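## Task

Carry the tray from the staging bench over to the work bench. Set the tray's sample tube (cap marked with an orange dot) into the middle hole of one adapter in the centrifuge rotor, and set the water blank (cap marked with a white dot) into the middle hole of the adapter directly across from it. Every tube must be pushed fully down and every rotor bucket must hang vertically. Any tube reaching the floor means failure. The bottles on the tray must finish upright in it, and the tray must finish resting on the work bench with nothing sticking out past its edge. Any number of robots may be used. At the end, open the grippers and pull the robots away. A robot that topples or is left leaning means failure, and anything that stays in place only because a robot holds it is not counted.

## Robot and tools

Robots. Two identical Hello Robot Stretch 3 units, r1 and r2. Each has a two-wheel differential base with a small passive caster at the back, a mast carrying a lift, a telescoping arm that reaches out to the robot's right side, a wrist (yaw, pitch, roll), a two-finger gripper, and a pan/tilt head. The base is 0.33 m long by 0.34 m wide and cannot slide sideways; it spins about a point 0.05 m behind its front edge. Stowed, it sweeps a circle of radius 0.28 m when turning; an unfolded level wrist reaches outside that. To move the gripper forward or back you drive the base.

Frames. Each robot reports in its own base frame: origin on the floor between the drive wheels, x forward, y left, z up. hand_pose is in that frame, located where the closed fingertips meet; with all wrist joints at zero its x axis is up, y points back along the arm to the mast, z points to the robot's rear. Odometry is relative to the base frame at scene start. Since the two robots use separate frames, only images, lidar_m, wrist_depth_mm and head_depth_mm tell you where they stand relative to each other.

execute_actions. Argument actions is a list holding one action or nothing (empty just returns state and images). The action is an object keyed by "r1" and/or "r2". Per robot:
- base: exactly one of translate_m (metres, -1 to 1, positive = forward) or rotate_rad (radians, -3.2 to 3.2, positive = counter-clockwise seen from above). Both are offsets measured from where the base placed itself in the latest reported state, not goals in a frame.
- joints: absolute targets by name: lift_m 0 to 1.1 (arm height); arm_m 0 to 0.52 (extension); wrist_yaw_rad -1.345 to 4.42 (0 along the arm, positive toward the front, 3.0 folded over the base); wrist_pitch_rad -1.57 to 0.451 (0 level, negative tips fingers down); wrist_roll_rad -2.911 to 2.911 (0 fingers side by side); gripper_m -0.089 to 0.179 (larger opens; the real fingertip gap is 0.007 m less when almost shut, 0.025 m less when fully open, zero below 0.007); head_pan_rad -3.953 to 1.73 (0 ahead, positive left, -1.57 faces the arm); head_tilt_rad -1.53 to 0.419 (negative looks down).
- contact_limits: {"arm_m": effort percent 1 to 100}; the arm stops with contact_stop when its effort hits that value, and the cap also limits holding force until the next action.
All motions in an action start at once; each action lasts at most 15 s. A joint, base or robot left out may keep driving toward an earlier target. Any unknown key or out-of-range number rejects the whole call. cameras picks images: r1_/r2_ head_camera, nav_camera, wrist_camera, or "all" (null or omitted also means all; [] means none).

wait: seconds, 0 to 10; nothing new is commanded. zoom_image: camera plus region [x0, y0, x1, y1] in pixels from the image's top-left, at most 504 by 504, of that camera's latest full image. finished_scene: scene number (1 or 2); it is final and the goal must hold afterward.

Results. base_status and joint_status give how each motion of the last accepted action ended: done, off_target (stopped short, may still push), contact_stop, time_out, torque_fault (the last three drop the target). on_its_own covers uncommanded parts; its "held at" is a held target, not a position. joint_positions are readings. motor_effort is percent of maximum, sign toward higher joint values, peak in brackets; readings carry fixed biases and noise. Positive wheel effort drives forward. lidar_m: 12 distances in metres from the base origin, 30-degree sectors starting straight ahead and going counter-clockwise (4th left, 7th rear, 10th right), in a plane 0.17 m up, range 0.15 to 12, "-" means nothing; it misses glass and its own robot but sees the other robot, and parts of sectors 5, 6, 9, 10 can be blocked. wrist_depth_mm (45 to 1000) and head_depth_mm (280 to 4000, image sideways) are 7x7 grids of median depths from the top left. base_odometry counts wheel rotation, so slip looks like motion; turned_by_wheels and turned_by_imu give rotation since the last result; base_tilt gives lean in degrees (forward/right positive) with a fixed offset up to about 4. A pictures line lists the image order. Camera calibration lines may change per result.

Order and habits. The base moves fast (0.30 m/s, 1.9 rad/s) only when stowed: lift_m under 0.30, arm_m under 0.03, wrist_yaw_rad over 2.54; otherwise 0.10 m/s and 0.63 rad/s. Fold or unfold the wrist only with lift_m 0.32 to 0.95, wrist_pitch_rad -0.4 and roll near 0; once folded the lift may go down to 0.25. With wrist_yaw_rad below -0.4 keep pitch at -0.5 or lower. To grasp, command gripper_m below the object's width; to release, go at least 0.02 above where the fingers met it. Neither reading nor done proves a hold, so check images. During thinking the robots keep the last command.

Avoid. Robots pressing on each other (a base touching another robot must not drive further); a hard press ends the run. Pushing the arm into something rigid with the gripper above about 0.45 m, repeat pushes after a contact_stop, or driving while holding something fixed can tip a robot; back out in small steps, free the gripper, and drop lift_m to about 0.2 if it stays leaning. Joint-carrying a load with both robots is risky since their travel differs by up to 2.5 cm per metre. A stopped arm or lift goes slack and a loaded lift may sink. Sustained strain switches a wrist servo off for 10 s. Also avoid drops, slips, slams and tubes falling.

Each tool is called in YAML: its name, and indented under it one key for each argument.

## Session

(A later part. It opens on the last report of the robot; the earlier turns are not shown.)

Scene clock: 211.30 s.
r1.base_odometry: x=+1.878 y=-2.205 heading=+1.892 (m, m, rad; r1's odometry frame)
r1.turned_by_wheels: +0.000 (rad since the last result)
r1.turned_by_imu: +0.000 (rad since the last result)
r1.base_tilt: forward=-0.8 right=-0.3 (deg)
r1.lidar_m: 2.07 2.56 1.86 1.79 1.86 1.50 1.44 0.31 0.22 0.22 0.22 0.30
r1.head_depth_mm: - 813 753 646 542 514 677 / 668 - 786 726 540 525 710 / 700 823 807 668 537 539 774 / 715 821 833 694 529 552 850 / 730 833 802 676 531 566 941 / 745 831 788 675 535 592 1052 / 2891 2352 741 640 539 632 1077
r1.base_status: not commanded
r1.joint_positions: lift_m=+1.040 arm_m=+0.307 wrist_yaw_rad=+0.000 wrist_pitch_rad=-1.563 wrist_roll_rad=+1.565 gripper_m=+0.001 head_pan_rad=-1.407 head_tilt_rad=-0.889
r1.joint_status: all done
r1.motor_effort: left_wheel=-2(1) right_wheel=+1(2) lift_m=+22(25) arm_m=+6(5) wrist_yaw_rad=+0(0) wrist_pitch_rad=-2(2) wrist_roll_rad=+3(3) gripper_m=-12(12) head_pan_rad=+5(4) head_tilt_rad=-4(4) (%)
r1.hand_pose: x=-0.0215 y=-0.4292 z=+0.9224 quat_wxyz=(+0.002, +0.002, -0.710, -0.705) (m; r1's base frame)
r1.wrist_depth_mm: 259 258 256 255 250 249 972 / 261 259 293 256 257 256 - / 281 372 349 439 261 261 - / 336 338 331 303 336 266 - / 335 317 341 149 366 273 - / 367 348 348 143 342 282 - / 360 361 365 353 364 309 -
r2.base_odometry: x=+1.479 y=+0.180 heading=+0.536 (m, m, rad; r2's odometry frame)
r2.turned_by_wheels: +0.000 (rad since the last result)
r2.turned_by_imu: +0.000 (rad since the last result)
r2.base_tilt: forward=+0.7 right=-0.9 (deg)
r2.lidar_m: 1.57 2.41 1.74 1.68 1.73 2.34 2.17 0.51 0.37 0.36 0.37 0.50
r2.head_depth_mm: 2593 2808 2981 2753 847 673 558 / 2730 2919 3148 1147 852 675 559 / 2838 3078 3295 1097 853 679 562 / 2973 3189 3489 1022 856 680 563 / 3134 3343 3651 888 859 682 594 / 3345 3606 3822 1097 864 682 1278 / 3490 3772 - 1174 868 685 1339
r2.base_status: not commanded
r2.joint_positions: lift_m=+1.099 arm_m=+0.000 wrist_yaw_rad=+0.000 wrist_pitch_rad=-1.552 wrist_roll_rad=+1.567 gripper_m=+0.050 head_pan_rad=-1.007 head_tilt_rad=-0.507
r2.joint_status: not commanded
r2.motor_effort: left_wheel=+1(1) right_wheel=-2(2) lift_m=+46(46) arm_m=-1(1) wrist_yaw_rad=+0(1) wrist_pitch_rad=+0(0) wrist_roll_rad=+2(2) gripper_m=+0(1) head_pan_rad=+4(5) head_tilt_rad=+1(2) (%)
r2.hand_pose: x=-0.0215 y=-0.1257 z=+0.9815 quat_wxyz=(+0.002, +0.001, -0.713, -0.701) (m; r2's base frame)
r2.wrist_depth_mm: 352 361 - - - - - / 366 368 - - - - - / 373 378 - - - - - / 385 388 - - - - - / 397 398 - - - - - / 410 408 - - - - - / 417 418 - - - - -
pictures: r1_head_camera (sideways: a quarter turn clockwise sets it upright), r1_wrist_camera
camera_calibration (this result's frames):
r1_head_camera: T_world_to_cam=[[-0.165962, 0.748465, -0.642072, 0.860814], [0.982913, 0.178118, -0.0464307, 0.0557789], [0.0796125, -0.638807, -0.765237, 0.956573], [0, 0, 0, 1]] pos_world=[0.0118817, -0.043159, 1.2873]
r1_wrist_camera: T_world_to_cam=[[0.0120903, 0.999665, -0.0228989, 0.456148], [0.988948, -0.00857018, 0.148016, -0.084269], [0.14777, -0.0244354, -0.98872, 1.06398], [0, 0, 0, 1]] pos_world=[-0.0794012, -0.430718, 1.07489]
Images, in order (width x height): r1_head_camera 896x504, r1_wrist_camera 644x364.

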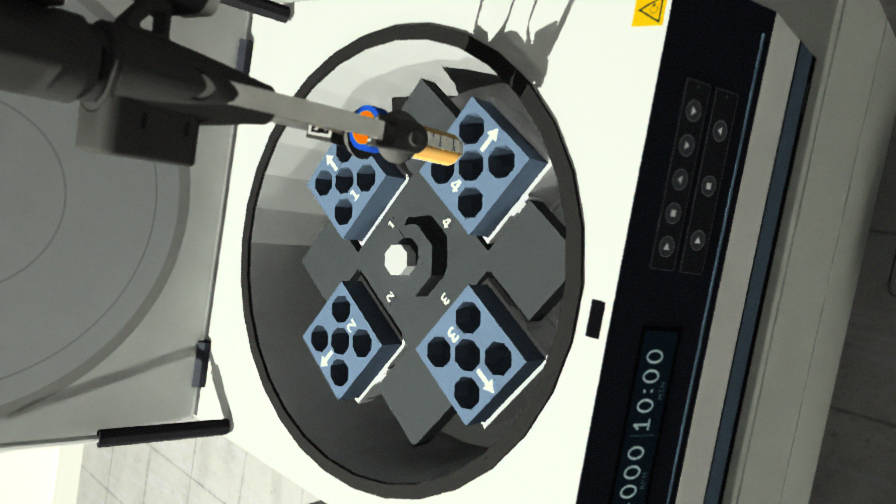

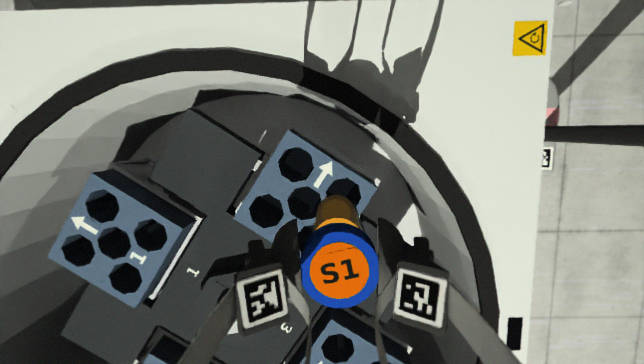

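execute_actions:
  actions:
    - {"r1":{"base":{"translate_m":0.011},"joints":{"arm_m":0.336,"lift_m":1.0}}}
  cameras: ["r1_wrist_camera","r1_head_camera"]

Scene clock: 214.70 s.
r1.base_odometry: x=+1.875 y=-2.194 heading=+1.892 (m, m, rad; r1's odometry frame)
r1.turned_by_wheels: +0.000 (rad since the last result)
r1.turned_by_imu: +0.000 (rad since the last result)
r1.base_tilt: forward=-0.8 right=-0.3 (deg)
r1.lidar_m: 2.06 2.57 1.87 1.79 1.86 1.50 1.45 0.31 0.23 0.22 0.22 0.30
r1.head_depth_mm: - 775 754 665 542 513 668 / 684 - 801 720 539 525 711 / 700 819 805 668 533 538 774 / 717 821 832 693 528 552 850 / 729 830 794 674 530 565 943 / 741 830 784 708 536 591 1051 / 2895 2423 740 631 539 632 1074
r1.base_status: done
r1.joint_positions: lift_m=+1.000 arm_m=+0.336 wrist_yaw_rad=+0.000 wrist_pitch_rad=-1.563 wrist_roll_rad=+1.565 gripper_m=+0.001 head_pan_rad=-1.407 head_tilt_rad=-0.889
r1.joint_status: all done
r1.motor_effort: left_wheel=-2(3) right_wheel=+1(4) lift_m=+22(19) arm_m=+5(4) wrist_yaw_rad=+0(1) wrist_pitch_rad=-1(1) wrist_roll_rad=+3(3) gripper_m=-12(12) head_pan_rad=+5(5) head_tilt_rad=-4(4) (%)
r1.hand_pose: x=-0.0215 y=-0.4582 z=+0.8824 quat_wxyz=(+0.002, +0.002, -0.710, -0.705) (m; r1's base frame)
r1.wrist_depth_mm: 217 213 214 213 213 212 211 / 223 257 324 306 215 218 216 / 265 357 290 347 324 221 221 / 298 292 294 263 347 227 228 / 304 279 303 148 304 270 232 / 328 284 309 144 301 292 238 / 325 324 301 308 318 279 246
r2.base_odometry: x=+1.479 y=+0.180 heading=+0.536 (m, m, rad; r2's odometry frame)
r2.turned_by_wheels: +0.000 (rad since the last result)
r2.turned_by_imu: +0.000 (rad since the last result)
r2.base_tilt: forward=+0.7 right=-1.0 (deg)
r2.lidar_m: 1.57 2.41 1.75 1.67 1.73 2.34 2.17 0.51 0.37 0.36 0.37 0.50
r2.head_depth_mm: 2624 2787 3009 2754 852 675 559 / 2742 2906 3205 1152 852 676 560 / 2843 3035 3315 1105 855 680 561 / 3016 3269 3473 1028 860 682 563 / 3147 3420 3635 889 861 684 593 / 3312 3591 3839 1091 865 686 1275 / 3526 3749 - 1180 870 686 1335
r2.base_status: not commanded
r2.joint_positions: lift_m=+1.099 arm_m=+0.000 wrist_yaw_rad=+0.000 wrist_pitch_rad=-1.552 wrist_roll_rad=+1.567 gripper_m=+0.050 head_pan_rad=-1.007 head_tilt_rad=-0.507
r2.joint_status: not commanded
r2.motor_effort: left_wheel=+1(1) right_wheel=-2(2) lift_m=+46(46) arm_m=-1(1) wrist_yaw_rad=-1(0) wrist_pitch_rad=+0(0) wrist_roll_rad=+2(2) gripper_m=-1(1) head_pan_rad=+5(5) head_tilt_rad=+2(2) (%)
r2.hand_pose: x=-0.0215 y=-0.1257 z=+0.9815 quat_wxyz=(+0.002, +0.001, -0.713, -0.701) (m; r2's base frame)
r2.wrist_depth_mm: 358 360 - - - - - / 367 370 - - - - - / 376 377 - - - - - / 383 388 - - - - - / 395 395 - - - - - / 405 409 - - - - - / 418 416 - - - - -
pictures: r1_head_camera (sideways: a quarter turn clockwise sets it upright), r1_wrist_camera
camera_calibration (this result's frames):
r1_head_camera: T_world_to_cam=[[-0.165966, 0.748464, -0.642072, 0.860814], [0.982912, 0.178122, -0.0464307, 0.0557789], [0.0796158, -0.638807, -0.765237, 0.956573], [0, 0, 0, 1]] pos_world=[0.011882, -0.0431589, 1.2873]
r1_wrist_camera: T_world_to_cam=[[0.0120901, 0.999664, -0.0229376, 0.484263], [0.988948, -0.00856424, 0.148016, -0.0785944], [0.14777, -0.0244737, -0.988719, 1.0237], [0, 0, 0, 1]] pos_world=[-0.0794012, -0.459719, 1.03489]
Images, in order (width x height): r1_head_camera 896x504, r1_wrist_camera 644x364.

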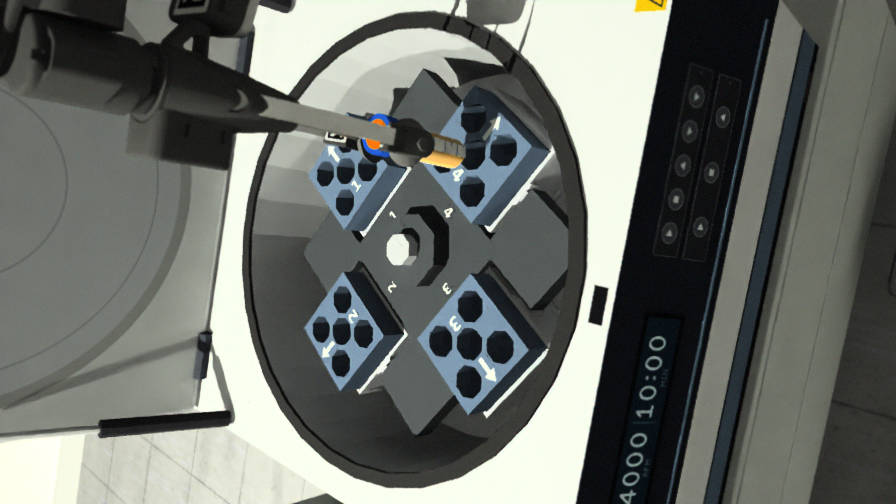

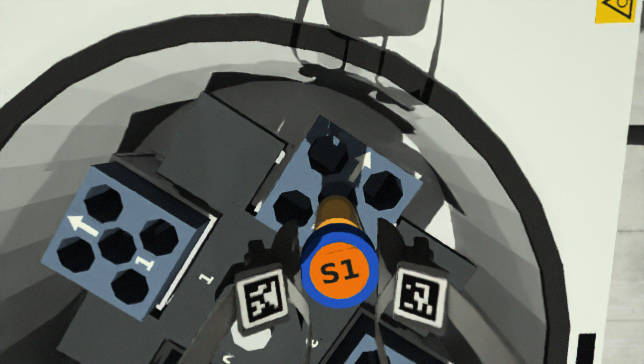

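execute_actions:
  actions:
    - {"r1":{"joints":{"lift_m":0.975}}}
  cameras: ["r1_wrist_camera","r1_head_camera"]

zoom_image:
  camera: "r1_head_camera"
  region: [340,50,600,250]

Scene clock: 216.97 s.
r1.base_odometry: x=+1.875 y=-2.194 heading=+1.892 (m, m, rad; r1's odometry frame)
r1.turned_by_wheels: +0.000 (rad since the last result)
r1.turned_by_imu: +0.000 (rad since the last result)
r1.base_tilt: forward=-0.7 right=-0.2 (deg)
r1.lidar_m: 2.06 2.57 1.86 1.79 1.85 1.50 1.45 0.31 0.22 0.22 0.22 0.30
r1.head_depth_mm: - 780 751 663 543 513 666 / 680 - 790 713 540 525 710 / 703 802 807 663 532 538 772 / 713 820 835 692 530 552 847 / 730 830 792 677 531 565 944 / 741 830 786 708 535 592 1055 / 2900 2425 742 631 539 631 1078
r1.base_status: not commanded
r1.joint_positions: lift_m=+0.975 arm_m=+0.336 wrist_yaw_rad=+0.000 wrist_pitch_rad=-1.563 wrist_roll_rad=+1.565 gripper_m=+0.001 head_pan_rad=-1.407 head_tilt_rad=-0.889
r1.joint_status: all done
r1.motor_effort: left_wheel=-3(1) right_wheel=+1(1) lift_m=+21(22) arm_m=+5(4) wrist_yaw_rad=+0(0) wrist_pitch_rad=-2(2) wrist_roll_rad=+3(3) gripper_m=-11(14) head_pan_rad=+5(5) head_tilt_rad=-4(4) (%)
r1.hand_pose: x=-0.0215 y=-0.4582 z=+0.8574 quat_wxyz=(+0.002, +0.002, -0.710, -0.705) (m; r1's base frame)
r1.wrist_depth_mm: 193 191 189 190 189 188 189 / 207 260 314 305 193 193 192 / 265 339 264 324 322 196 197 / 287 269 270 240 304 218 201 / 254 253 277 149 292 269 206 / 257 264 283 144 276 280 211 / 295 290 255 287 285 277 215
r2.base_odometry: x=+1.479 y=+0.180 heading=+0.536 (m, m, rad; r2's odometry frame)
r2.turned_by_wheels: +0.000 (rad since the last result)
r2.turned_by_imu: +0.000 (rad since the last result)
r2.base_tilt: forward=+0.7 right=-0.9 (deg)
r2.lidar_m: 1.57 2.42 1.74 1.67 1.73 2.34 2.17 0.51 0.37 0.36 0.37 0.50
r2.head_depth_mm: 2593 2781 2997 2745 848 676 557 / 2738 2918 3160 1152 853 676 559 / 2848 3023 3304 1097 852 678 561 / 2977 3182 3512 1025 856 679 564 / 3155 3371 3633 887 858 683 596 / 3281 3624 3799 1097 863 683 1272 / 3490 3813 - 1182 869 686 1339
r2.base_status: not commanded
r2.joint_positions: lift_m=+1.099 arm_m=+0.000 wrist_yaw_rad=+0.000 wrist_pitch_rad=-1.552 wrist_roll_rad=+1.567 gripper_m=+0.050 head_pan_rad=-1.007 head_tilt_rad=-0.507
r2.joint_status: not commanded
r2.motor_effort: left_wheel=+1(2) right_wheel=-2(2) lift_m=+46(46) arm_m=-1(1) wrist_yaw_rad=+0(0) wrist_pitch_rad=+0(0) wrist_roll_rad=+2(2) gripper_m=+1(0) head_pan_rad=+4(5) head_tilt_rad=+2(2) (%)
r2.hand_pose: x=-0.0215 y=-0.1257 z=+0.9815 quat_wxyz=(+0.002, +0.001, -0.713, -0.701) (m; r2's base frame)
r2.wrist_depth_mm: 356 358 - - - - - / 368 367 - - - - - / 373 381 - - - - - / 382 388 - - - - - / 393 395 - - - - - / 404 407 - - - - - / 419 418 - - - - -
pictures: r1_head_camera (sideways: a quarter turn clockwise sets it upright), r1_wrist_camera
camera_calibration (this result's frames):
r1_head_camera: T_world_to_cam=[[-0.165966, 0.748464, -0.642072, 0.860814], [0.982912, 0.178123, -0.0464307, 0.0557789], [0.0796158, -0.638807, -0.765237, 0.956573], [0, 0, 0, 1]] pos_world=[0.011882, -0.0431589, 1.2873]
r1_wrist_camera: T_world_to_cam=[[0.0120896, 0.999664, -0.0229375, 0.483691], [0.988948, -0.00856369, 0.148016, -0.0748961], [0.14777, -0.0244735, -0.988719, 0.998997], [0, 0, 0, 1]] pos_world=[-0.0794012, -0.459721, 1.00991]
Images, in order (width x height): r1_head_camera 896x504, r1_wrist_camera 644x364.

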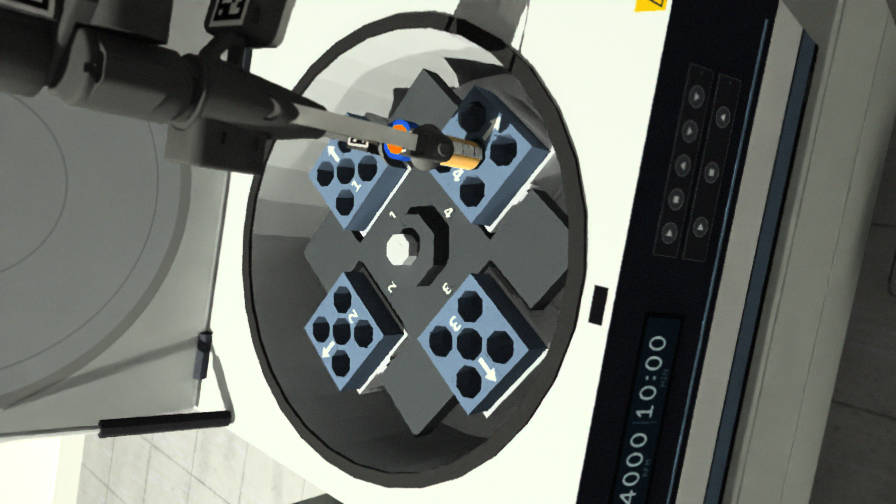

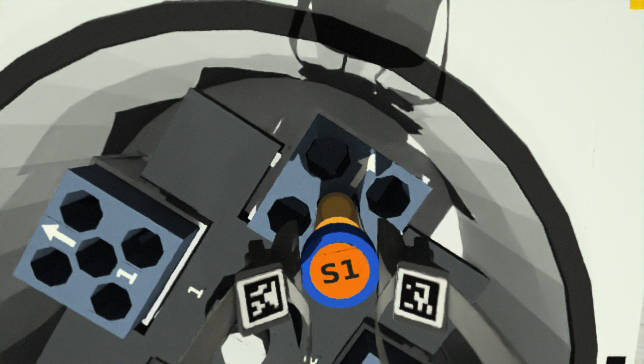

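Region (340, 50, 600, 250) of r1_head_camera's 896x504 image, scaled by 1.938, with more detail than that image has; it fills the top 388 rows of this view, and the rest is white.

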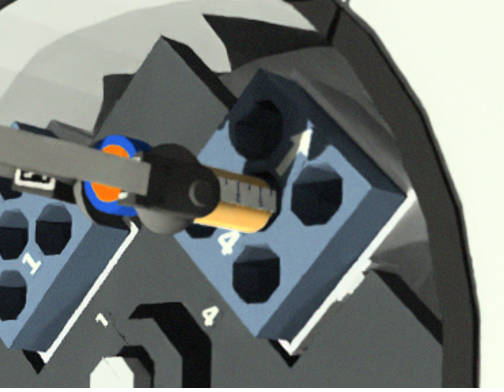

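execute_actions:
  actions:
    - {"r1":{"base":{"translate_m":-0.004}}}
  cameras: []

execute_actions:
  actions:
    - {"r1":{"joints":{"lift_m":0.945}}}
  cameras: ["r1_wrist_camera","r1_head_camera"]

Scene clock: 218.53 s.
r1.base_odometry: x=+1.876 y=-2.198 heading=+1.892 (m, m, rad; r1's odometry frame)
r1.turned_by_wheels: +0.000 (rad since the last result)
r1.turned_by_imu: +0.000 (rad since the last result)
r1.base_tilt: forward=-0.7 right=-0.3 (deg)
r1.lidar_m: 2.06 2.56 1.86 1.79 1.85 1.50 1.44 0.31 0.23 0.22 0.22 0.31
r1.head_depth_mm: - 781 747 656 542 514 677 / 679 - 790 726 540 525 711 / 702 801 805 656 533 539 774 / 716 821 835 690 529 552 852 / 729 831 794 676 529 565 941 / 740 828 786 707 535 592 1050 / 2884 2414 740 630 539 631 1079
r1.base_status: done
r1.joint_positions: lift_m=+0.975 arm_m=+0.336 wrist_yaw_rad=+0.000 wrist_pitch_rad=-1.563 wrist_roll_rad=+1.565 gripper_m=+0.001 head_pan_rad=-1.407 head_tilt_rad=-0.889
r1.joint_status: not commanded
r1.motor_effort: left_wheel=-2(5) right_wheel=+1(3) lift_m=+21(22) arm_m=+5(6) wrist_yaw_rad=+0(0) wrist_pitch_rad=-2(2) wrist_roll_rad=+3(3) gripper_m=-10(10) head_pan_rad=+5(5) head_tilt_rad=-4(4) (%)
r1.hand_pose: x=-0.0215 y=-0.4582 z=+0.8574 quat_wxyz=(+0.002, +0.002, -0.710, -0.705) (m; r1's base frame)
r1.wrist_depth_mm: 193 191 190 190 190 189 188 / 198 249 306 280 192 193 193 / 258 337 262 372 308 196 198 / 278 272 269 241 328 210 201 / 251 251 275 150 392 267 206 / 259 265 281 144 275 276 209 / 296 293 262 284 288 277 216
r2.base_odometry: x=+1.479 y=+0.180 heading=+0.536 (m, m, rad; r2's odometry frame)
r2.turned_by_wheels: +0.000 (rad since the last result)
r2.turned_by_imu: +0.000 (rad since the last result)
r2.base_tilt: forward=+0.7 right=-0.8 (deg)
r2.lidar_m: 1.57 2.41 1.74 1.68 1.73 2.34 2.17 0.51 0.37 0.36 0.37 0.50
r2.head_depth_mm: 2593 2794 3016 2767 845 675 560 / 2737 2913 3119 1143 848 676 561 / 2845 3046 3326 1094 856 679 562 / 3005 3217 3459 1025 855 681 563 / 3153 3369 3603 889 861 681 594 / 3339 3564 3818 1099 864 684 1278 / 3453 3778 - 1182 866 685 1341
r2.base_status: not commanded
r2.joint_positions: lift_m=+1.099 arm_m=+0.000 wrist_yaw_rad=+0.000 wrist_pitch_rad=-1.552 wrist_roll_rad=+1.567 gripper_m=+0.050 head_pan_rad=-1.007 head_tilt_rad=-0.507
r2.joint_status: not commanded
r2.motor_effort: left_wheel=+1(2) right_wheel=-2(2) lift_m=+46(46) arm_m=-2(1) wrist_yaw_rad=+0(0) wrist_pitch_rad=+0(0) wrist_roll_rad=+2(2) gripper_m=+0(0) head_pan_rad=+5(5) head_tilt_rad=+2(2) (%)
r2.hand_pose: x=-0.0215 y=-0.1257 z=+0.9815 quat_wxyz=(+0.002, +0.001, -0.713, -0.701) (m; r2's base frame)
r2.wrist_depth_mm: 357 358 - - - - - / 365 368 - - - - - / 371 379 - - - - - / 388 388 - - - - - / 396 397 - - - - - / 404 405 - - - - - / 420 416 - - - - -
pictures: none
No camera images: the call's "cameras" was empty. Leave "cameras" out to get every camera's image.

Scene clock: 219.60 s.
r1.base_odometry: x=+1.876 y=-2.198 heading=+1.892 (m, m, rad; r1's odometry frame)
r1.turned_by_wheels: +0.000 (rad since the last result)
r1.turned_by_imu: +0.000 (rad since the last result)
r1.base_tilt: forward=-0.7 right=-0.3 (deg)
r1.lidar_m: 2.07 2.57 1.86 1.79 1.86 1.50 1.44 0.31 0.23 0.22 0.22 0.30
r1.head_depth_mm: - - 732 657 543 513 677 / 685 - 789 727 539 525 712 / 702 802 798 663 532 538 775 / 716 820 833 691 529 553 850 / 729 832 796 677 530 566 940 / 740 827 787 708 535 591 1054 / 2907 2442 742 631 540 632 1078
r1.base_status: not commanded
r1.joint_positions: lift_m=+0.945 arm_m=+0.336 wrist_yaw_rad=+0.000 wrist_pitch_rad=-1.563 wrist_roll_rad=+1.565 gripper_m=+0.001 head_pan_rad=-1.407 head_tilt_rad=-0.889
r1.joint_status: all done
r1.motor_effort: left_wheel=-1(2) right_wheel=+1(1) lift_m=+22(25) arm_m=+6(4) wrist_yaw_rad=-1(1) wrist_pitch_rad=-2(2) wrist_roll_rad=+3(3) gripper_m=-10(12) head_pan_rad=+5(5) head_tilt_rad=-4(4) (%)
r1.hand_pose: x=-0.0215 y=-0.4582 z=+0.8274 quat_wxyz=(+0.002, +0.002, -0.710, -0.705) (m; r1's base frame)
r1.wrist_depth_mm: 163 167 170 160 162 161 160 / 201 244 315 278 165 165 164 / 255 303 236 345 308 167 168 / 234 242 239 214 243 209 170 / 221 233 246 149 265 266 174 / 226 236 250 143 243 250 179 / 236 256 237 255 253 262 188
r2.base_odometry: x=+1.479 y=+0.180 heading=+0.536 (m, m, rad; r2's odometry frame)
r2.turned_by_wheels: +0.000 (rad since the last result)
r2.turned_by_imu: +0.000 (rad since the last result)
r2.base_tilt: forward=+0.7 right=-0.9 (deg)
r2.lidar_m: 1.57 2.41 1.75 1.67 1.73 2.35 2.17 0.51 0.37 0.36 0.37 0.50
r2.head_depth_mm: 2605 2774 2980 2730 848 673 559 / 2722 2929 3143 1149 851 675 560 / 2851 3062 3325 1099 855 679 561 / 2988 3185 3496 1028 860 680 562 / 3116 3399 3608 889 856 683 595 / 3273 3569 3787 1097 864 686 1276 / 3472 3785 - 1181 869 686 1338
r2.base_status: not commanded
r2.joint_positions: lift_m=+1.099 arm_m=+0.000 wrist_yaw_rad=+0.000 wrist_pitch_rad=-1.552 wrist_roll_rad=+1.567 gripper_m=+0.050 head_pan_rad=-1.007 head_tilt_rad=-0.507
r2.joint_status: not commanded
r2.motor_effort: left_wheel=+1(1) right_wheel=-2(2) lift_m=+46(46) arm_m=-1(1) wrist_yaw_rad=+0(0) wrist_pitch_rad=+0(0) wrist_roll_rad=+2(2) gripper_m=+0(0) head_pan_rad=+5(5) head_tilt_rad=+2(1) (%)
r2.hand_pose: x=-0.0215 y=-0.1257 z=+0.9815 quat_wxyz=(+0.002, +0.001, -0.713, -0.701) (m; r2's base frame)
r2.wrist_depth_mm: 357 359 - - - - - / 367 369 - - - - - / 375 376 - - - - - / 386 389 - - - - - / 395 396 - - - - - / 405 410 - - - - - / 421 417 - - - - -
pictures: r1_head_camera (sideways: a quarter turn clockwise sets it upright), r1_wrist_camera
camera_calibration (this result's frames):
r1_head_camera: T_world_to_cam=[[-0.165966, 0.748464, -0.642072, 0.860814], [0.982912, 0.178123, -0.0464307, 0.0557789], [0.0796158, -0.638807, -0.765237, 0.956573], [0, 0, 0, 1]] pos_world=[0.011882, -0.0431589, 1.2873]
r1_wrist_camera: T_world_to_cam=[[0.0120873, 0.999664, -0.0229376, 0.483003], [0.988948, -0.00856147, 0.148016, -0.0704543], [0.14777, -0.0244733, -0.988719, 0.969333], [0, 0, 0, 1]] pos_world=[-0.0794013, -0.459721, 0.979905]
Images, in order (width x height): r1_head_camera 896x504, r1_wrist_camera 644x364.

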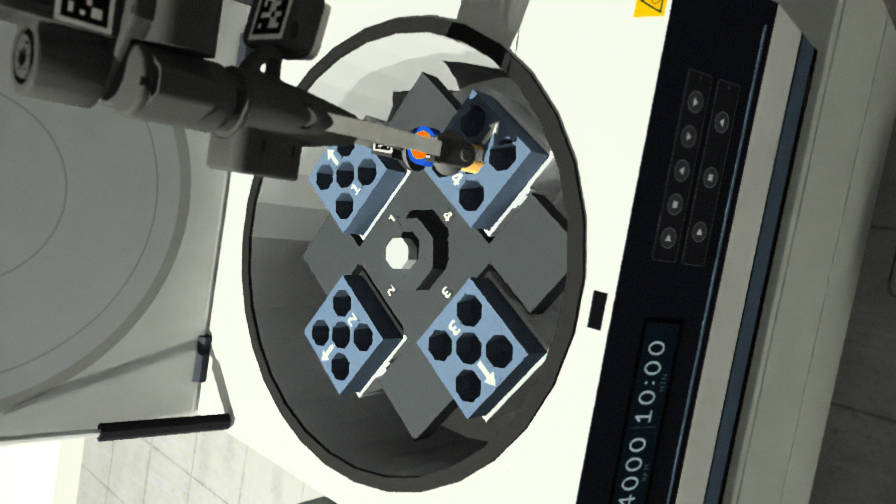

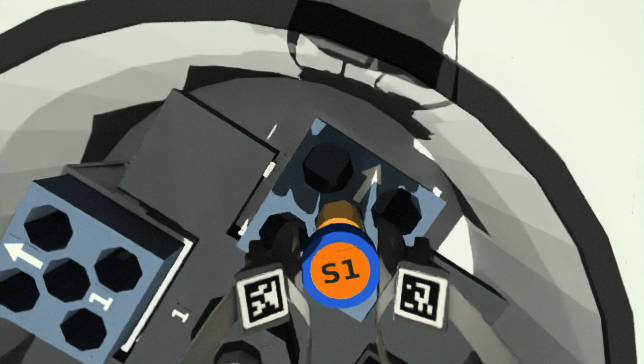

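execute_actions:
  actions:
    - {"r1":{"joints":{"lift_m":0.915}}}
  cameras: ["r1_wrist_camera"]

execute_actions:
  actions:
    - {"r1":{"joints":{"gripper_m":0.06}}}
  cameras: ["r1_wrist_camera"]

execute_actions:
  actions:
    - {"r1":{"joints":{"lift_m":0.97}}}
  cameras: ["r1_wrist_camera","r1_head_camera"]

Scene clock: 222.30 s.
r1.base_odometry: x=+1.876 y=-2.198 heading=+1.892 (m, m, rad; r1's odometry frame)
r1.turned_by_wheels: +0.000 (rad since the last result)
r1.turned_by_imu: +0.000 (rad since the last result)
r1.base_tilt: forward=-0.7 right=-0.3 (deg)
r1.lidar_m: 2.06 2.56 1.86 1.79 1.86 1.50 1.44 0.31 0.22 0.22 0.22 0.30
r1.head_depth_mm: 655 - 754 657 541 513 677 / 680 - 791 726 540 525 710 / 701 814 782 669 531 538 774 / 716 821 832 692 529 552 850 / 729 829 796 675 530 566 940 / 741 830 785 707 536 592 1053 / 2877 2440 740 629 540 632 1080
r1.base_status: not commanded
r1.joint_positions: lift_m=+0.915 arm_m=+0.336 wrist_yaw_rad=+0.000 wrist_pitch_rad=-1.563 wrist_roll_rad=+1.565 gripper_m=+0.001 head_pan_rad=-1.407 head_tilt_rad=-0.889
r1.joint_status: all done
r1.motor_effort: left_wheel=-2(1) right_wheel=+1(0) lift_m=+21(21) arm_m=+5(5) wrist_yaw_rad=+0(0) wrist_pitch_rad=-1(1) wrist_roll_rad=+3(3) gripper_m=-12(12) head_pan_rad=+4(5) head_tilt_rad=-4(5) (%)
r1.hand_pose: x=-0.0215 y=-0.4582 z=+0.7974 quat_wxyz=(+0.002, +0.002, -0.710, -0.705) (m; r1's base frame)
r1.wrist_depth_mm: 149 165 171 142 130 133 133 / 201 231 312 283 164 134 135 / 256 206 221 264 305 151 138 / 225 210 207 181 209 212 139 / 191 213 213 149 191 264 151 / 198 215 219 144 197 256 173 / 197 223 214 221 222 241 187
r2.base_odometry: x=+1.479 y=+0.180 heading=+0.536 (m, m, rad; r2's odometry frame)
r2.turned_by_wheels: +0.000 (rad since the last result)
r2.turned_by_imu: +0.000 (rad since the last result)
r2.base_tilt: forward=+0.7 right=-0.8 (deg)
r2.lidar_m: 1.57 2.42 1.75 1.67 1.73 2.35 2.16 0.51 0.37 0.36 0.37 0.50
r2.head_depth_mm: 2586 2783 3016 2723 850 674 558 / 2734 2919 3135 1147 851 677 560 / 2813 3047 3298 1099 854 678 561 / 2962 3221 3480 1023 859 679 565 / 3107 3428 3634 888 862 684 595 / 3303 3562 3840 1097 865 684 1272 / 3488 3802 - 1181 869 686 1335
r2.base_status: not commanded
r2.joint_positions: lift_m=+1.099 arm_m=+0.000 wrist_yaw_rad=+0.000 wrist_pitch_rad=-1.552 wrist_roll_rad=+1.567 gripper_m=+0.050 head_pan_rad=-1.007 head_tilt_rad=-0.507
r2.joint_status: not commanded
r2.motor_effort: left_wheel=+1(1) right_wheel=-2(2) lift_m=+47(46) arm_m=-1(1) wrist_yaw_rad=-1(1) wrist_pitch_rad=+0(0) wrist_roll_rad=+2(2) gripper_m=+0(1) head_pan_rad=+5(5) head_tilt_rad=+3(2) (%)
r2.hand_pose: x=-0.0215 y=-0.1257 z=+0.9815 quat_wxyz=(+0.002, +0.001, -0.713, -0.701) (m; r2's base frame)
r2.wrist_depth_mm: 357 361 - - - - - / 366 369 - - - - - / 375 377 - - - - - / 386 389 - - - - - / 398 398 - - - - - / 406 408 - - - - - / 417 418 - - - - -
pictures: r1_wrist_camera
camera_calibration (this result's frames):
r1_wrist_camera: T_world_to_cam=[[0.0120884, 0.999664, -0.0229375, 0.482315], [0.988948, -0.00856257, 0.148016, -0.0660141], [0.14777, -0.0244733, -0.988719, 0.93967], [0, 0, 0, 1]] pos_world=[-0.0794012, -0.459721, 0.949904]
Images, in order (width x height): r1_wrist_camera 644x364.

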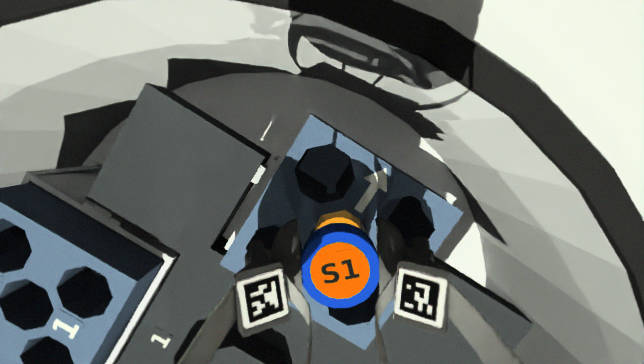

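Scene clock: 223.37 s.
r1.base_odometry: x=+1.876 y=-2.198 heading=+1.892 (m, m, rad; r1's odometry frame)
r1.turned_by_wheels: +0.000 (rad since the last result)
r1.turned_by_imu: +0.000 (rad since the last result)
r1.base_tilt: forward=-0.8 right=-0.3 (deg)
r1.lidar_m: 2.06 2.56 1.87 1.79 1.86 1.50 1.44 0.31 0.23 0.22 0.22 0.30
r1.head_depth_mm: 654 - 755 657 542 514 676 / 678 - 789 731 539 525 710 / 702 814 782 686 532 539 774 / 715 820 834 691 529 551 847 / 728 832 796 675 530 566 944 / 741 831 787 708 535 593 1053 / 2870 2407 741 631 540 632 1076
r1.base_status: not commanded
r1.joint_positions: lift_m=+0.915 arm_m=+0.336 wrist_yaw_rad=+0.000 wrist_pitch_rad=-1.563 wrist_roll_rad=+1.565 gripper_m=+0.060 head_pan_rad=-1.407 head_tilt_rad=-0.889
r1.joint_status: all done
r1.motor_effort: left_wheel=-1(0) right_wheel=+1(1) lift_m=+22(21) arm_m=+5(5) wrist_yaw_rad=+0(0) wrist_pitch_rad=-2(2) wrist_roll_rad=+2(3) gripper_m=+1(79) head_pan_rad=+5(6) head_tilt_rad=-4(5) (%)
r1.hand_pose: x=-0.0215 y=-0.4582 z=+0.7974 quat_wxyz=(+0.002, +0.002, -0.710, -0.705) (m; r1's base frame)
r1.wrist_depth_mm: 150 166 171 143 131 133 133 / 199 231 315 280 163 133 135 / 256 204 221 264 308 152 138 / 224 210 208 181 210 210 140 / 190 212 214 163 185 266 150 / 198 215 218 188 188 265 173 / 198 225 213 223 222 225 189
r2.base_odometry: x=+1.479 y=+0.180 heading=+0.536 (m, m, rad; r2's odometry frame)
r2.turned_by_wheels: +0.000 (rad since the last result)
r2.turned_by_imu: +0.000 (rad since the last result)
r2.base_tilt: forward=+0.7 right=-0.8 (deg)
r2.lidar_m: 1.57 2.41 1.74 1.67 1.73 2.34 2.17 0.51 0.37 0.36 0.37 0.50
r2.head_depth_mm: 2572 2811 2975 2754 847 673 558 / 2762 2905 3159 1148 854 675 559 / 2821 3051 3319 1098 855 675 562 / 2946 3203 3499 1025 858 681 563 / 3120 3392 3641 885 861 683 593 / 3280 3611 3833 1095 865 683 1282 / 3487 3810 - 1173 866 686 1339
r2.base_status: not commanded
r2.joint_positions: lift_m=+1.099 arm_m=+0.000 wrist_yaw_rad=+0.000 wrist_pitch_rad=-1.552 wrist_roll_rad=+1.567 gripper_m=+0.050 head_pan_rad=-1.007 head_tilt_rad=-0.507
r2.joint_status: not commanded
r2.motor_effort: left_wheel=+1(2) right_wheel=-2(2) lift_m=+46(46) arm_m=-1(1) wrist_yaw_rad=+0(0) wrist_pitch_rad=+0(0) wrist_roll_rad=+2(2) gripper_m=+0(1) head_pan_rad=+5(5) head_tilt_rad=+3(2) (%)
r2.hand_pose: x=-0.0215 y=-0.1257 z=+0.9815 quat_wxyz=(+0.002, +0.001, -0.713, -0.701) (m; r2's base frame)
r2.wrist_depth_mm: 356 360 - - - - - / 366 369 - - - - - / 377 378 - - - - - / 383 387 - - - - - / 395 399 - - - - - / 410 408 - - - - - / 420 415 - - - - -
pictures: r1_wrist_camera
camera_calibration (this result's frames):
r1_wrist_camera: T_world_to_cam=[[0.0120899, 0.999664, -0.0229375, 0.482315], [0.988948, -0.00856401, 0.148016, -0.0660148], [0.14777, -0.0244735, -0.988719, 0.93967], [0, 0, 0, 1]] pos_world=[-0.0794012, -0.459721, 0.949904]
Images, in order (width x height): r1_wrist_camera 644x364.

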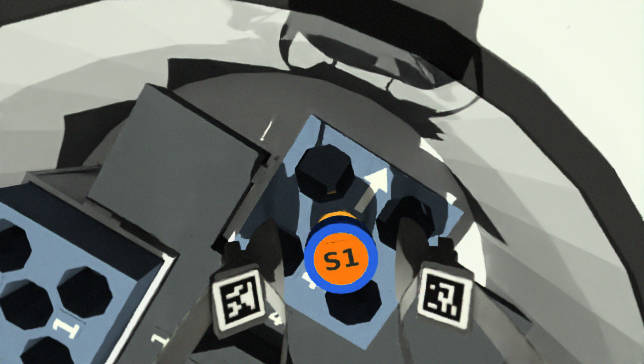

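Scene clock: 224.70 s.
r1.base_odometry: x=+1.876 y=-2.198 heading=+1.892 (m, m, rad; r1's odometry frame)
r1.turned_by_wheels: +0.000 (rad since the last result)
r1.turned_by_imu: +0.000 (rad since the last result)
r1.base_tilt: forward=-0.7 right=-0.3 (deg)
r1.lidar_m: 2.06 2.57 1.87 1.79 1.86 1.50 1.44 0.31 0.23 0.22 0.22 0.30
r1.head_depth_mm: - - 747 657 543 513 677 / 681 - 788 736 540 526 711 / 703 802 804 669 532 538 774 / 716 820 832 692 529 551 851 / 728 829 794 676 530 567 944 / 741 830 785 708 535 591 1055 / 2888 2437 740 629 539 631 1079
r1.base_status: not commanded
r1.joint_positions: lift_m=+0.970 arm_m=+0.336 wrist_yaw_rad=+0.000 wrist_pitch_rad=-1.563 wrist_roll_rad=+1.565 gripper_m=+0.060 head_pan_rad=-1.407 head_tilt_rad=-0.889
r1.joint_status: all done
r1.motor_effort: left_wheel=-2(1) right_wheel=+0(2) lift_m=+27(27) arm_m=+5(5) wrist_yaw_rad=-1(1) wrist_pitch_rad=-2(2) wrist_roll_rad=+3(3) gripper_m=+0(1) head_pan_rad=+5(5) head_tilt_rad=-4(5) (%)
r1.hand_pose: x=-0.0215 y=-0.4582 z=+0.8521 quat_wxyz=(+0.002, +0.002, -0.710, -0.705) (m; r1's base frame)
r1.wrist_depth_mm: 189 187 186 184 186 185 184 / 198 247 313 281 186 189 188 / 258 335 259 369 308 192 193 / 277 266 265 240 317 211 196 / 248 246 271 240 266 265 201 / 252 262 277 276 274 272 204 / 291 285 261 280 279 277 210
r2.base_odometry: x=+1.479 y=+0.180 heading=+0.536 (m, m, rad; r2's odometry frame)
r2.turned_by_wheels: +0.000 (rad since the last result)
r2.turned_by_imu: +0.000 (rad since the last result)
r2.base_tilt: forward=+0.7 right=-0.8 (deg)
r2.lidar_m: 1.57 2.41 1.74 1.67 1.73 2.34 2.17 0.51 0.37 0.36 0.37 0.50
r2.head_depth_mm: 2621 2767 2991 2781 849 674 560 / 2744 2919 3176 1143 851 676 559 / 2817 3073 3307 1096 856 678 562 / 3001 3205 3467 1024 855 679 563 / 3152 3405 3622 889 859 681 595 / 3301 3649 3896 1100 865 684 1274 / 3465 3768 - 1178 868 688 1343
r2.base_status: not commanded
r2.joint_positions: lift_m=+1.099 arm_m=+0.000 wrist_yaw_rad=+0.000 wrist_pitch_rad=-1.552 wrist_roll_rad=+1.567 gripper_m=+0.050 head_pan_rad=-1.007 head_tilt_rad=-0.507
r2.joint_status: not commanded
r2.motor_effort: left_wheel=+1(1) right_wheel=-2(2) lift_m=+46(46) arm_m=-2(1) wrist_yaw_rad=-1(0) wrist_pitch_rad=+0(0) wrist_roll_rad=+2(2) gripper_m=+0(1) head_pan_rad=+4(5) head_tilt_rad=+2(2) (%)
r2.hand_pose: x=-0.0215 y=-0.1257 z=+0.9815 quat_wxyz=(+0.002, +0.001, -0.713, -0.701) (m; r2's base frame)
r2.wrist_depth_mm: 357 361 - - - - - / 366 369 - - - - - / 374 377 - - - - - / 386 386 - - - - - / 396 396 - - - - - / 407 405 - - - - - / 412 418 - - - - -
pictures: r1_head_camera (sideways: a quarter turn clockwise sets it upright), r1_wrist_camera
camera_calibration (this result's frames):
r1_head_camera: T_world_to_cam=[[-0.165966, 0.748464, -0.642072, 0.860814], [0.982912, 0.178123, -0.0464307, 0.0557789], [0.0796158, -0.638807, -0.765237, 0.956573], [0, 0, 0, 1]] pos_world=[0.011882, -0.0431589, 1.2873]
r1_wrist_camera: T_world_to_cam=[[0.0120899, 0.999664, -0.0229375, 0.483573], [0.988948, -0.008564, 0.148016, -0.074116], [0.14777, -0.0244735, -0.988719, 0.993784], [0, 0, 0, 1]] pos_world=[-0.0794012, -0.459724, 1.00464]
Images, in order (width x height): r1_head_camera 896x504, r1_wrist_camera 644x364.

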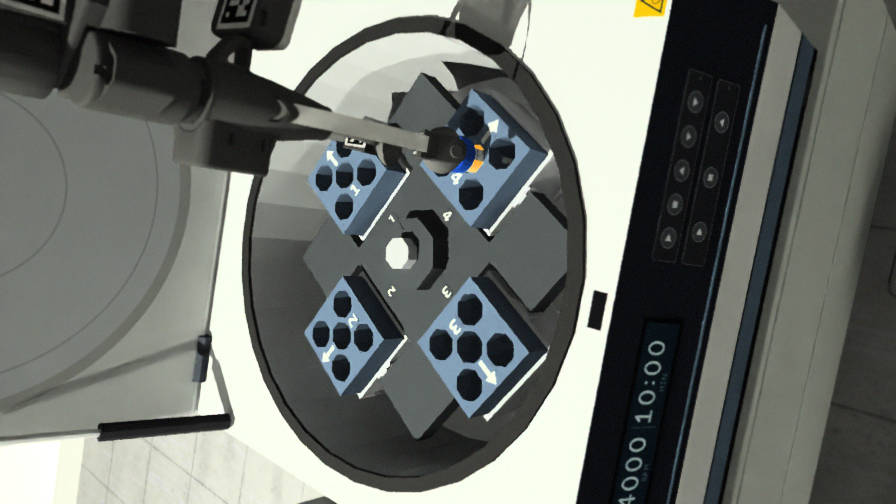

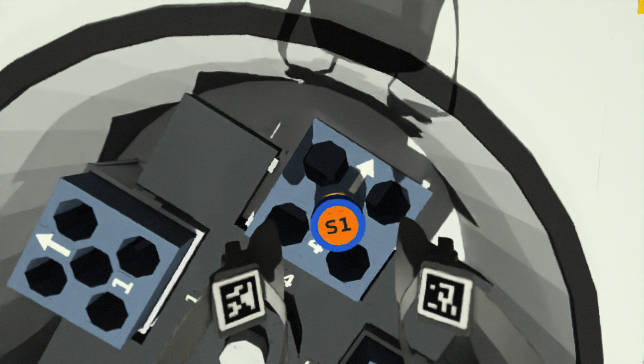

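execute_actions:
  actions:
    - {"r1":{"joints":{"gripper_m":0.0}}}
  cameras: []

execute_actions:
  actions:
    - {"r1":{"joints":{"lift_m":0.915}}}
  cameras: ["r1_wrist_camera","r1_head_camera"]

Scene clock: 227.77 s.
r1.base_odometry: x=+1.876 y=-2.198 heading=+1.892 (m, m, rad; r1's odometry frame)
r1.turned_by_wheels: +0.000 (rad since the last result)
r1.turned_by_imu: +0.000 (rad since the last result)
r1.base_tilt: forward=-0.7 right=-0.2 (deg)
r1.lidar_m: 2.06 2.56 1.87 1.79 1.85 1.50 1.44 0.31 0.23 0.22 0.22 0.30
r1.head_depth_mm: - - 747 655 542 514 676 / 680 - 790 729 540 525 711 / 701 801 803 659 531 537 774 / 714 822 833 693 528 552 850 / 730 831 794 675 530 567 941 / 741 831 783 707 536 593 1051 / 2891 2434 741 629 540 633 1075
r1.base_status: not commanded
r1.joint_positions: lift_m=+0.970 arm_m=+0.336 wrist_yaw_rad=+0.000 wrist_pitch_rad=-1.563 wrist_roll_rad=+1.565 gripper_m=+0.000 head_pan_rad=-1.407 head_tilt_rad=-0.889
r1.joint_status: all done
r1.motor_effort: left_wheel=-2(2) right_wheel=+2(1) lift_m=+26(26) arm_m=+5(5) wrist_yaw_rad=+0(0) wrist_pitch_rad=-1(1) wrist_roll_rad=+3(3) gripper_m=-1(79) head_pan_rad=+5(5) head_tilt_rad=-4(3) (%)
r1.hand_pose: x=-0.0215 y=-0.4582 z=+0.8521 quat_wxyz=(+0.002, +0.002, -0.710, -0.705) (m; r1's base frame)
r1.wrist_depth_mm: 188 187 185 185 184 184 183 / 199 248 317 281 188 188 188 / 256 336 260 370 307 191 192 / 278 266 266 237 320 210 195 / 249 245 271 239 268 264 201 / 255 260 276 - 271 272 204 / 290 286 261 280 281 288 211
r2.base_odometry: x=+1.479 y=+0.180 heading=+0.536 (m, m, rad; r2's odometry frame)
r2.turned_by_wheels: +0.000 (rad since the last result)
r2.turned_by_imu: +0.000 (rad since the last result)
r2.base_tilt: forward=+0.8 right=-0.8 (deg)
r2.lidar_m: 1.57 2.41 1.74 1.67 1.73 2.34 2.17 0.51 0.37 0.36 0.37 0.50
r2.head_depth_mm: 2637 2798 2998 2752 845 675 559 / 2727 2930 3161 1149 850 677 561 / 2832 3047 3299 1100 853 677 561 / 3002 3244 3527 1030 857 680 564 / 3124 3401 3565 887 861 685 594 / 3319 3584 3802 1097 862 684 1276 / 3496 3784 - 1181 869 685 1341
r2.base_status: not commanded
r2.joint_positions: lift_m=+1.099 arm_m=+0.000 wrist_yaw_rad=+0.000 wrist_pitch_rad=-1.552 wrist_roll_rad=+1.567 gripper_m=+0.050 head_pan_rad=-1.007 head_tilt_rad=-0.507
r2.joint_status: not commanded
r2.motor_effort: left_wheel=+1(1) right_wheel=-2(2) lift_m=+46(46) arm_m=-1(1) wrist_yaw_rad=+0(1) wrist_pitch_rad=+0(0) wrist_roll_rad=+2(2) gripper_m=-1(0) head_pan_rad=+5(5) head_tilt_rad=+2(1) (%)
r2.hand_pose: x=-0.0215 y=-0.1257 z=+0.9815 quat_wxyz=(+0.002, +0.001, -0.713, -0.701) (m; r2's base frame)
r2.wrist_depth_mm: 356 360 - - - - - / 365 367 - - - - - / 374 375 - - - - - / 384 386 - - - - - / 396 395 - - - - - / 409 410 - - - - - / 418 413 - - - - -
pictures: none
No camera images: the call's "cameras" was empty. Leave "cameras" out to get every camera's image.

Scene clock: 230.03 s.
r1.base_odometry: x=+1.876 y=-2.198 heading=+1.892 (m, m, rad; r1's odometry frame)
r1.turned_by_wheels: +0.000 (rad since the last result)
r1.turned_by_imu: +0.004 (rad since the last result)
r1.base_tilt: forward=-0.7 right=-0.4 (deg)
r1.lidar_m: 2.06 2.56 1.87 1.80 1.86 1.50 1.44 0.31 0.23 0.22 0.22 0.30
r1.head_depth_mm: - 828 726 657 541 514 675 / 681 - 792 725 539 525 711 / 703 808 782 669 533 538 775 / 715 821 832 691 529 553 853 / 730 832 794 674 530 568 947 / 742 832 784 708 535 596 1080 / 2872 2427 737 630 541 636 1079
r1.base_status: not commanded
r1.joint_positions: lift_m=+0.940 arm_m=+0.336 wrist_yaw_rad=+0.000 wrist_pitch_rad=-1.565 wrist_roll_rad=+1.565 gripper_m=+0.000 head_pan_rad=-1.407 head_tilt_rad=-0.890
r1.joint_status: lift_m contact_stop (moved -0.030 of -0.055)
r1.on_its_own: lift_m is slack since a contact_stop, until your next command for it (your +0.915 is given up)
r1.motor_effort: left_wheel=+0(3) right_wheel=+0(8) lift_m=+23(26) arm_m=+2(4) wrist_yaw_rad=+0(1) wrist_pitch_rad=-1(2) wrist_roll_rad=+3(3) gripper_m=-2(4) head_pan_rad=+5(5) head_tilt_rad=-4(4) (%)
r1.hand_pose: x=-0.0215 y=-0.4577 z=+0.8219 quat_wxyz=(+0.002, +0.002, -0.709, -0.705) (m; r1's base frame)
r1.wrist_depth_mm: 156 171 178 155 156 157 156 / 208 247 330 298 171 158 160 / 263 291 229 283 313 162 163 / 234 234 233 205 232 213 166 / 216 232 238 208 240 268 170 / 220 233 244 - 240 251 176 / 226 251 231 253 247 259 189
r2.base_odometry: x=+1.479 y=+0.180 heading=+0.536 (m, m, rad; r2's odometry frame)
r2.turned_by_wheels: +0.000 (rad since the last result)
r2.turned_by_imu: +0.000 (rad since the last result)
r2.base_tilt: forward=+0.7 right=-0.9 (deg)
r2.lidar_m: 1.57 2.41 1.75 1.67 1.73 2.34 2.17 0.51 0.37 0.36 0.37 0.50
r2.head_depth_mm: 2595 2811 3002 2760 846 676 560 / 2693 2938 3162 1148 849 677 561 / 2823 3112 3334 1105 855 678 563 / 3013 3217 3463 1027 856 678 563 / 3164 3428 3629 890 862 684 594 / 3346 3571 3854 1098 864 683 1270 / 3479 3778 - 1180 868 687 1350
r2.base_status: not commanded
r2.joint_positions: lift_m=+1.099 arm_m=+0.000 wrist_yaw_rad=+0.000 wrist_pitch_rad=-1.552 wrist_roll_rad=+1.567 gripper_m=+0.050 head_pan_rad=-1.007 head_tilt_rad=-0.507
r2.joint_status: not commanded
r2.motor_effort: left_wheel=+1(1) right_wheel=-2(2) lift_m=+46(46) arm_m=-1(1) wrist_yaw_rad=+1(0) wrist_pitch_rad=+0(0) wrist_roll_rad=+2(2) gripper_m=+1(0) head_pan_rad=+5(5) head_tilt_rad=+3(2) (%)
r2.hand_pose: x=-0.0215 y=-0.1257 z=+0.9815 quat_wxyz=(+0.002, +0.001, -0.713, -0.701) (m; r2's base frame)
r2.wrist_depth_mm: 355 361 - - - - - / 364 367 - - - - - / 373 375 - - - - - / 385 389 - - - - - / 397 396 - - - - - / 409 404 - - - - - / 418 414 - - - - -
pictures: r1_head_camera (sideways: a quarter turn clockwise sets it upright), r1_wrist_camera
camera_calibration (this result's frames):
r1_head_camera: T_world_to_cam=[[-0.166207, 0.748874, -0.641532, 0.860112], [0.982867, 0.178374, -0.0464199, 0.055765], [0.0796701, -0.638256, -0.76569, 0.957162], [0, 0, 0, 1]] pos_world=[0.0118899, -0.0431475, 1.28727]
r1_wrist_camera: T_world_to_cam=[[0.0124438, 0.99971, -0.0206059, 0.480542], [0.988945, -0.00925932, 0.147996, -0.0699415], [0.147762, -0.0222197, -0.988773, 0.964943], [0, 0, 0, 1]] pos_world=[-0.0793938, -0.45961, 0.974362]
Images, in order (width x height): r1_head_camera 896x504, r1_wrist_camera 644x364.

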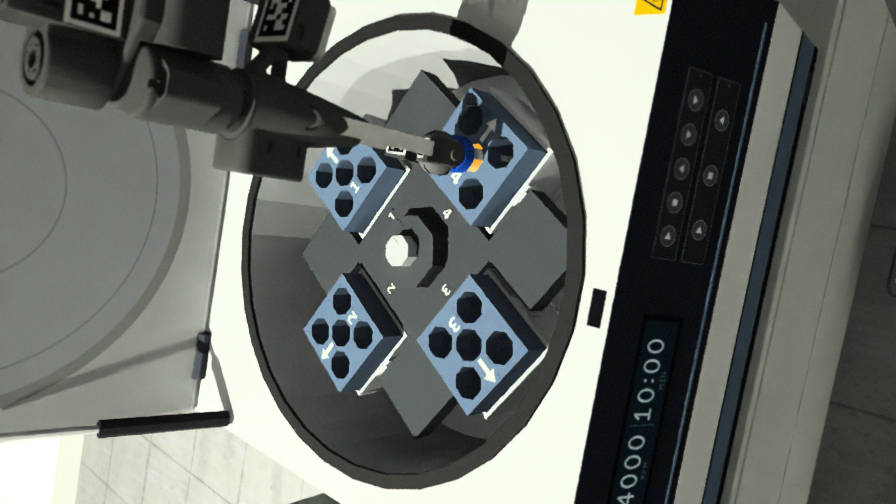

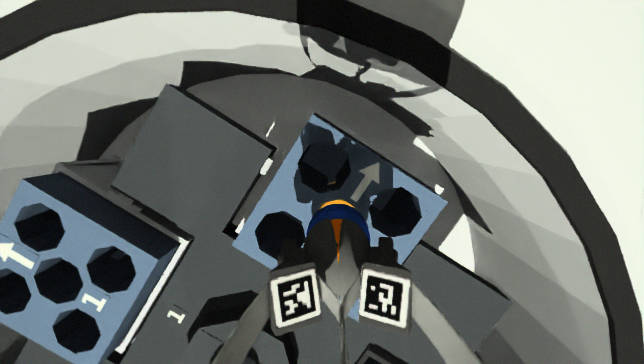

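execute_actions:
  actions:
    - {"r1":{"joints":{"lift_m":1.1,"gripper_m":0.065}}}
  cameras: []

execute_actions:
  actions:
    - {"r1":{"base":{"translate_m":0.4},"joints":{"arm_m":0.31,"head_pan_rad":-0.5,"head_tilt_rad":-1.2}}}
  cameras: ["r1_nav_camera","r1_head_camera"]

Scene clock: 234.43 s.
r1.base_odometry: x=+1.876 y=-2.198 heading=+1.892 (m, m, rad; r1's odometry frame)
r1.turned_by_wheels: +0.000 (rad since the last result)
r1.turned_by_imu: +0.000 (rad since the last result)
r1.base_tilt: forward=-0.7 right=-0.2 (deg)
r1.lidar_m: 2.06 2.55 1.86 1.79 1.85 1.50 1.44 0.31 0.23 0.22 0.23 0.30
r1.head_depth_mm: 697 786 755 656 542 514 676 / 717 786 793 725 540 526 709 / 704 815 805 671 532 539 777 / 715 821 834 691 529 552 852 / 732 833 795 675 530 566 947 / 742 834 785 708 535 595 1079 / 2889 2408 735 630 542 638 1080
r1.base_status: not commanded
r1.joint_positions: lift_m=+1.100 arm_m=+0.336 wrist_yaw_rad=+0.000 wrist_pitch_rad=-1.564 wrist_roll_rad=+1.565 gripper_m=+0.065 head_pan_rad=-1.407 head_tilt_rad=-0.890
r1.joint_status: all done
r1.motor_effort: left_wheel=-1(1) right_wheel=-1(0) lift_m=+26(29) arm_m=+3(2) wrist_yaw_rad=+1(0) wrist_pitch_rad=+0(1) wrist_roll_rad=+3(3) gripper_m=+0(79) head_pan_rad=+5(5) head_tilt_rad=-4(4) (%)
r1.hand_pose: x=-0.0215 y=-0.4580 z=+0.9822 quat_wxyz=(+0.002, +0.002, -0.709, -0.705) (m; r1's base frame)
r1.wrist_depth_mm: 315 317 314 311 310 307 - / 324 320 341 313 314 311 - / 328 367 388 491 322 322 - / 334 386 392 368 420 326 - / 347 404 405 404 405 335 - / 355 416 - 410 405 348 - / 363 430 410 422 402 356 -
r2.base_odometry: x=+1.479 y=+0.180 heading=+0.536 (m, m, rad; r2's odometry frame)
r2.turned_by_wheels: +0.000 (rad since the last result)
r2.turned_by_imu: +0.000 (rad since the last result)
r2.base_tilt: forward=+0.7 right=-0.9 (deg)
r2.lidar_m: 1.57 2.41 1.74 1.67 1.73 2.34 2.17 0.51 0.37 0.36 0.37 0.50
r2.head_depth_mm: 2616 2761 2974 2745 848 673 560 / 2712 2933 3142 1151 850 677 561 / 2880 3087 3370 1103 853 678 561 / 2936 3212 3487 1025 858 680 563 / 3136 3407 3601 892 858 684 594 / 3325 3535 3903 1096 863 683 1278 / 3533 3780 - 1185 869 686 1341
r2.base_status: not commanded
r2.joint_positions: lift_m=+1.099 arm_m=+0.000 wrist_yaw_rad=+0.000 wrist_pitch_rad=-1.552 wrist_roll_rad=+1.567 gripper_m=+0.050 head_pan_rad=-1.007 head_tilt_rad=-0.507
r2.joint_status: not commanded
r2.motor_effort: left_wheel=+1(1) right_wheel=-2(2) lift_m=+46(46) arm_m=-1(1) wrist_yaw_rad=+0(1) wrist_pitch_rad=+0(0) wrist_roll_rad=+2(2) gripper_m=+1(1) head_pan_rad=+5(5) head_tilt_rad=+2(2) (%)
r2.hand_pose: x=-0.0215 y=-0.1257 z=+0.9815 quat_wxyz=(+0.002, +0.001, -0.713, -0.701) (m; r2's base frame)
r2.wrist_depth_mm: 357 359 - - - - - / 367 367 - - - - - / 376 378 - - - - - / 384 389 - - - - - / 397 394 - - - - - / 406 409 - - - - - / 418 418 - - - - -
pictures: none
No camera images: the call's "cameras" was empty. Leave "cameras" out to get every camera's image.

Scene clock: 239.50 s.
r1.base_odometry: x=+1.750 y=-1.819 heading=+1.892 (m, m, rad; r1's odometry frame)
r1.turned_by_wheels: +0.000 (rad since the last result)
r1.turned_by_imu: +0.001 (rad since the last result)
r1.base_tilt: forward=-0.7 right=-0.3 (deg)
r1.lidar_m: 1.66 2.56 1.86 1.79 1.86 1.91 1.85 0.31 0.22 0.21 0.22 0.35
r1.head_depth_mm: 727 666 608 1394 733 688 764 / 706 664 604 1357 1296 820 1106 / 686 660 604 866 1263 1196 - / 630 657 1476 1388 1284 1216 - / 702 1600 1506 1380 1286 1201 - / 1740 1646 1498 1376 1273 1186 1110 / 1760 1635 1492 1371 1274 1187 1105
r1.base_status: done
r1.joint_positions: lift_m=+1.100 arm_m=+0.310 wrist_yaw_rad=+0.000 wrist_pitch_rad=-1.564 wrist_roll_rad=+1.565 gripper_m=+0.065 head_pan_rad=-0.507 head_tilt_rad=-1.185
r1.joint_status: all done
r1.motor_effort: left_wheel=+0(2) right_wheel=+0(5) lift_m=+26(26) arm_m=-5(6) wrist_yaw_rad=+0(0) wrist_pitch_rad=-1(1) wrist_roll_rad=+3(3) gripper_m=+1(1) head_pan_rad=+4(57) head_tilt_rad=-5(22) (%)
r1.hand_pose: x=-0.0215 y=-0.4327 z=+0.9822 quat_wxyz=(+0.002, +0.002, -0.709, -0.705) (m; r1's base frame)
r1.wrist_depth_mm: 337 376 368 367 307 309 - / 321 374 492 484 318 315 - / 328 327 326 325 324 322 - / - 588 593 602 581 - - / - - - - - - - / - - - - - - - / 499 507 422 486 491 - -
r2.base_odometry: x=+1.479 y=+0.180 heading=+0.536 (m, m, rad; r2's odometry frame)
r2.turned_by_wheels: +0.000 (rad since the last result)
r2.turned_by_imu: +0.000 (rad since the last result)
r2.base_tilt: forward=+0.6 right=-0.8 (deg)
r2.lidar_m: 1.57 2.41 1.74 1.67 1.73 2.34 2.17 0.51 0.37 0.36 0.37 0.50
r2.head_depth_mm: 2575 2808 3034 2737 850 673 558 / 2722 2896 3180 1148 847 675 560 / 2819 3058 3306 1098 857 679 562 / 2964 3224 3488 1023 855 680 563 / 3114 3404 3595 886 862 683 594 / 3319 3600 3871 1098 864 684 1276 / 1586 3695 3888 1179 869 687 1341
r2.base_status: not commanded
r2.joint_positions: lift_m=+1.099 arm_m=+0.000 wrist_yaw_rad=+0.000 wrist_pitch_rad=-1.552 wrist_roll_rad=+1.567 gripper_m=+0.050 head_pan_rad=-1.007 head_tilt_rad=-0.507
r2.joint_status: not commanded
r2.motor_effort: left_wheel=+1(1) right_wheel=-2(2) lift_m=+46(46) arm_m=-1(2) wrist_yaw_rad=+0(1) wrist_pitch_rad=+0(0) wrist_roll_rad=+2(2) gripper_m=+0(1) head_pan_rad=+5(4) head_tilt_rad=+2(2) (%)
r2.hand_pose: x=-0.0215 y=-0.1257 z=+0.9815 quat_wxyz=(+0.002, +0.001, -0.713, -0.701) (m; r2's base frame)
r2.wrist_depth_mm: 355 360 - - - - - / 367 367 - - - - - / 375 378 - - - - - / 384 390 - - - - - / 394 400 - - - - - / 404 409 - - - - - / 419 416 - - - - -
pictures: r1_head_camera (sideways: a quarter turn clockwise sets it upright), r1_nav_camera (sideways: a quarter turn counterclockwise sets it upright)
camera_calibration (this result's frames):
r1_head_camera: T_world_to_cam=[[-0.824126, 0.410264, -0.390513, 0.537127], [0.460386, 0.886821, -0.0399103, 0.0504607], [0.329942, -0.212678, -0.919732, 1.15585], [0, 0, 0, 1]] pos_world=[0.0380641, -0.0192885, 1.27485]
r1_nav_camera: T_world_to_cam=[[0.801639, -0.460894, 0.380724, -0.45959], [-0.485402, -0.873571, -0.0354744, 0.101107], [0.34894, -0.156367, -0.924008, 1.1607], [0, 0, 0, 1]] pos_world=[0.0124889, 0.057997, 1.25106]
Images, in order (width x height): r1_head_camera 896x504, r1_nav_camera 672x504.

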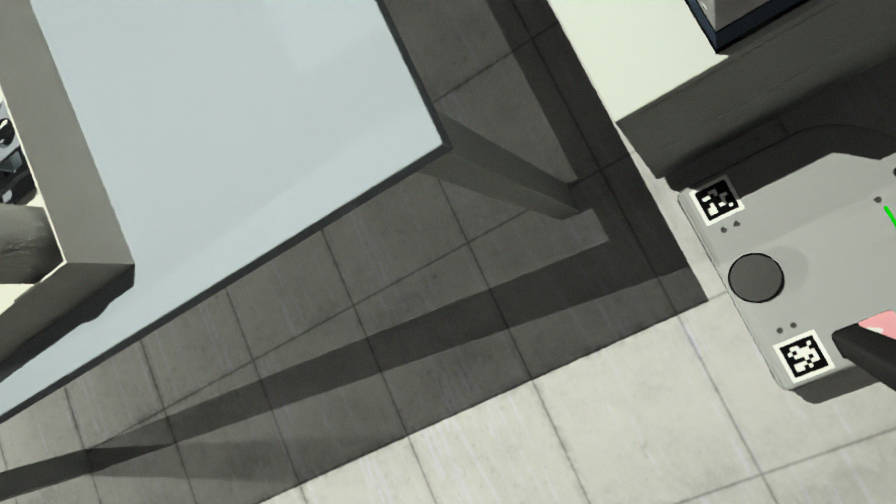

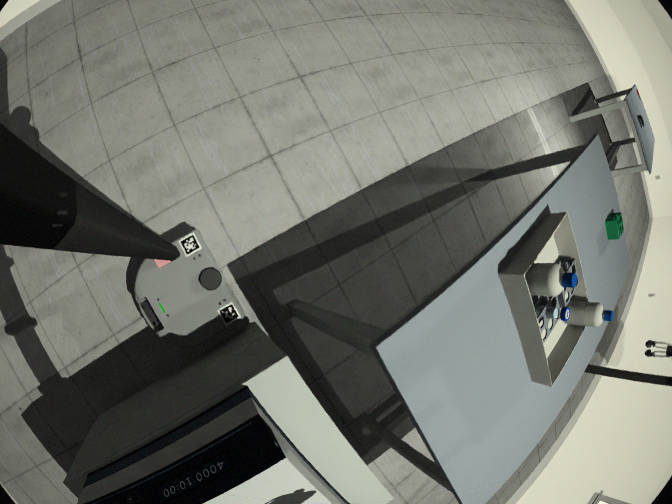

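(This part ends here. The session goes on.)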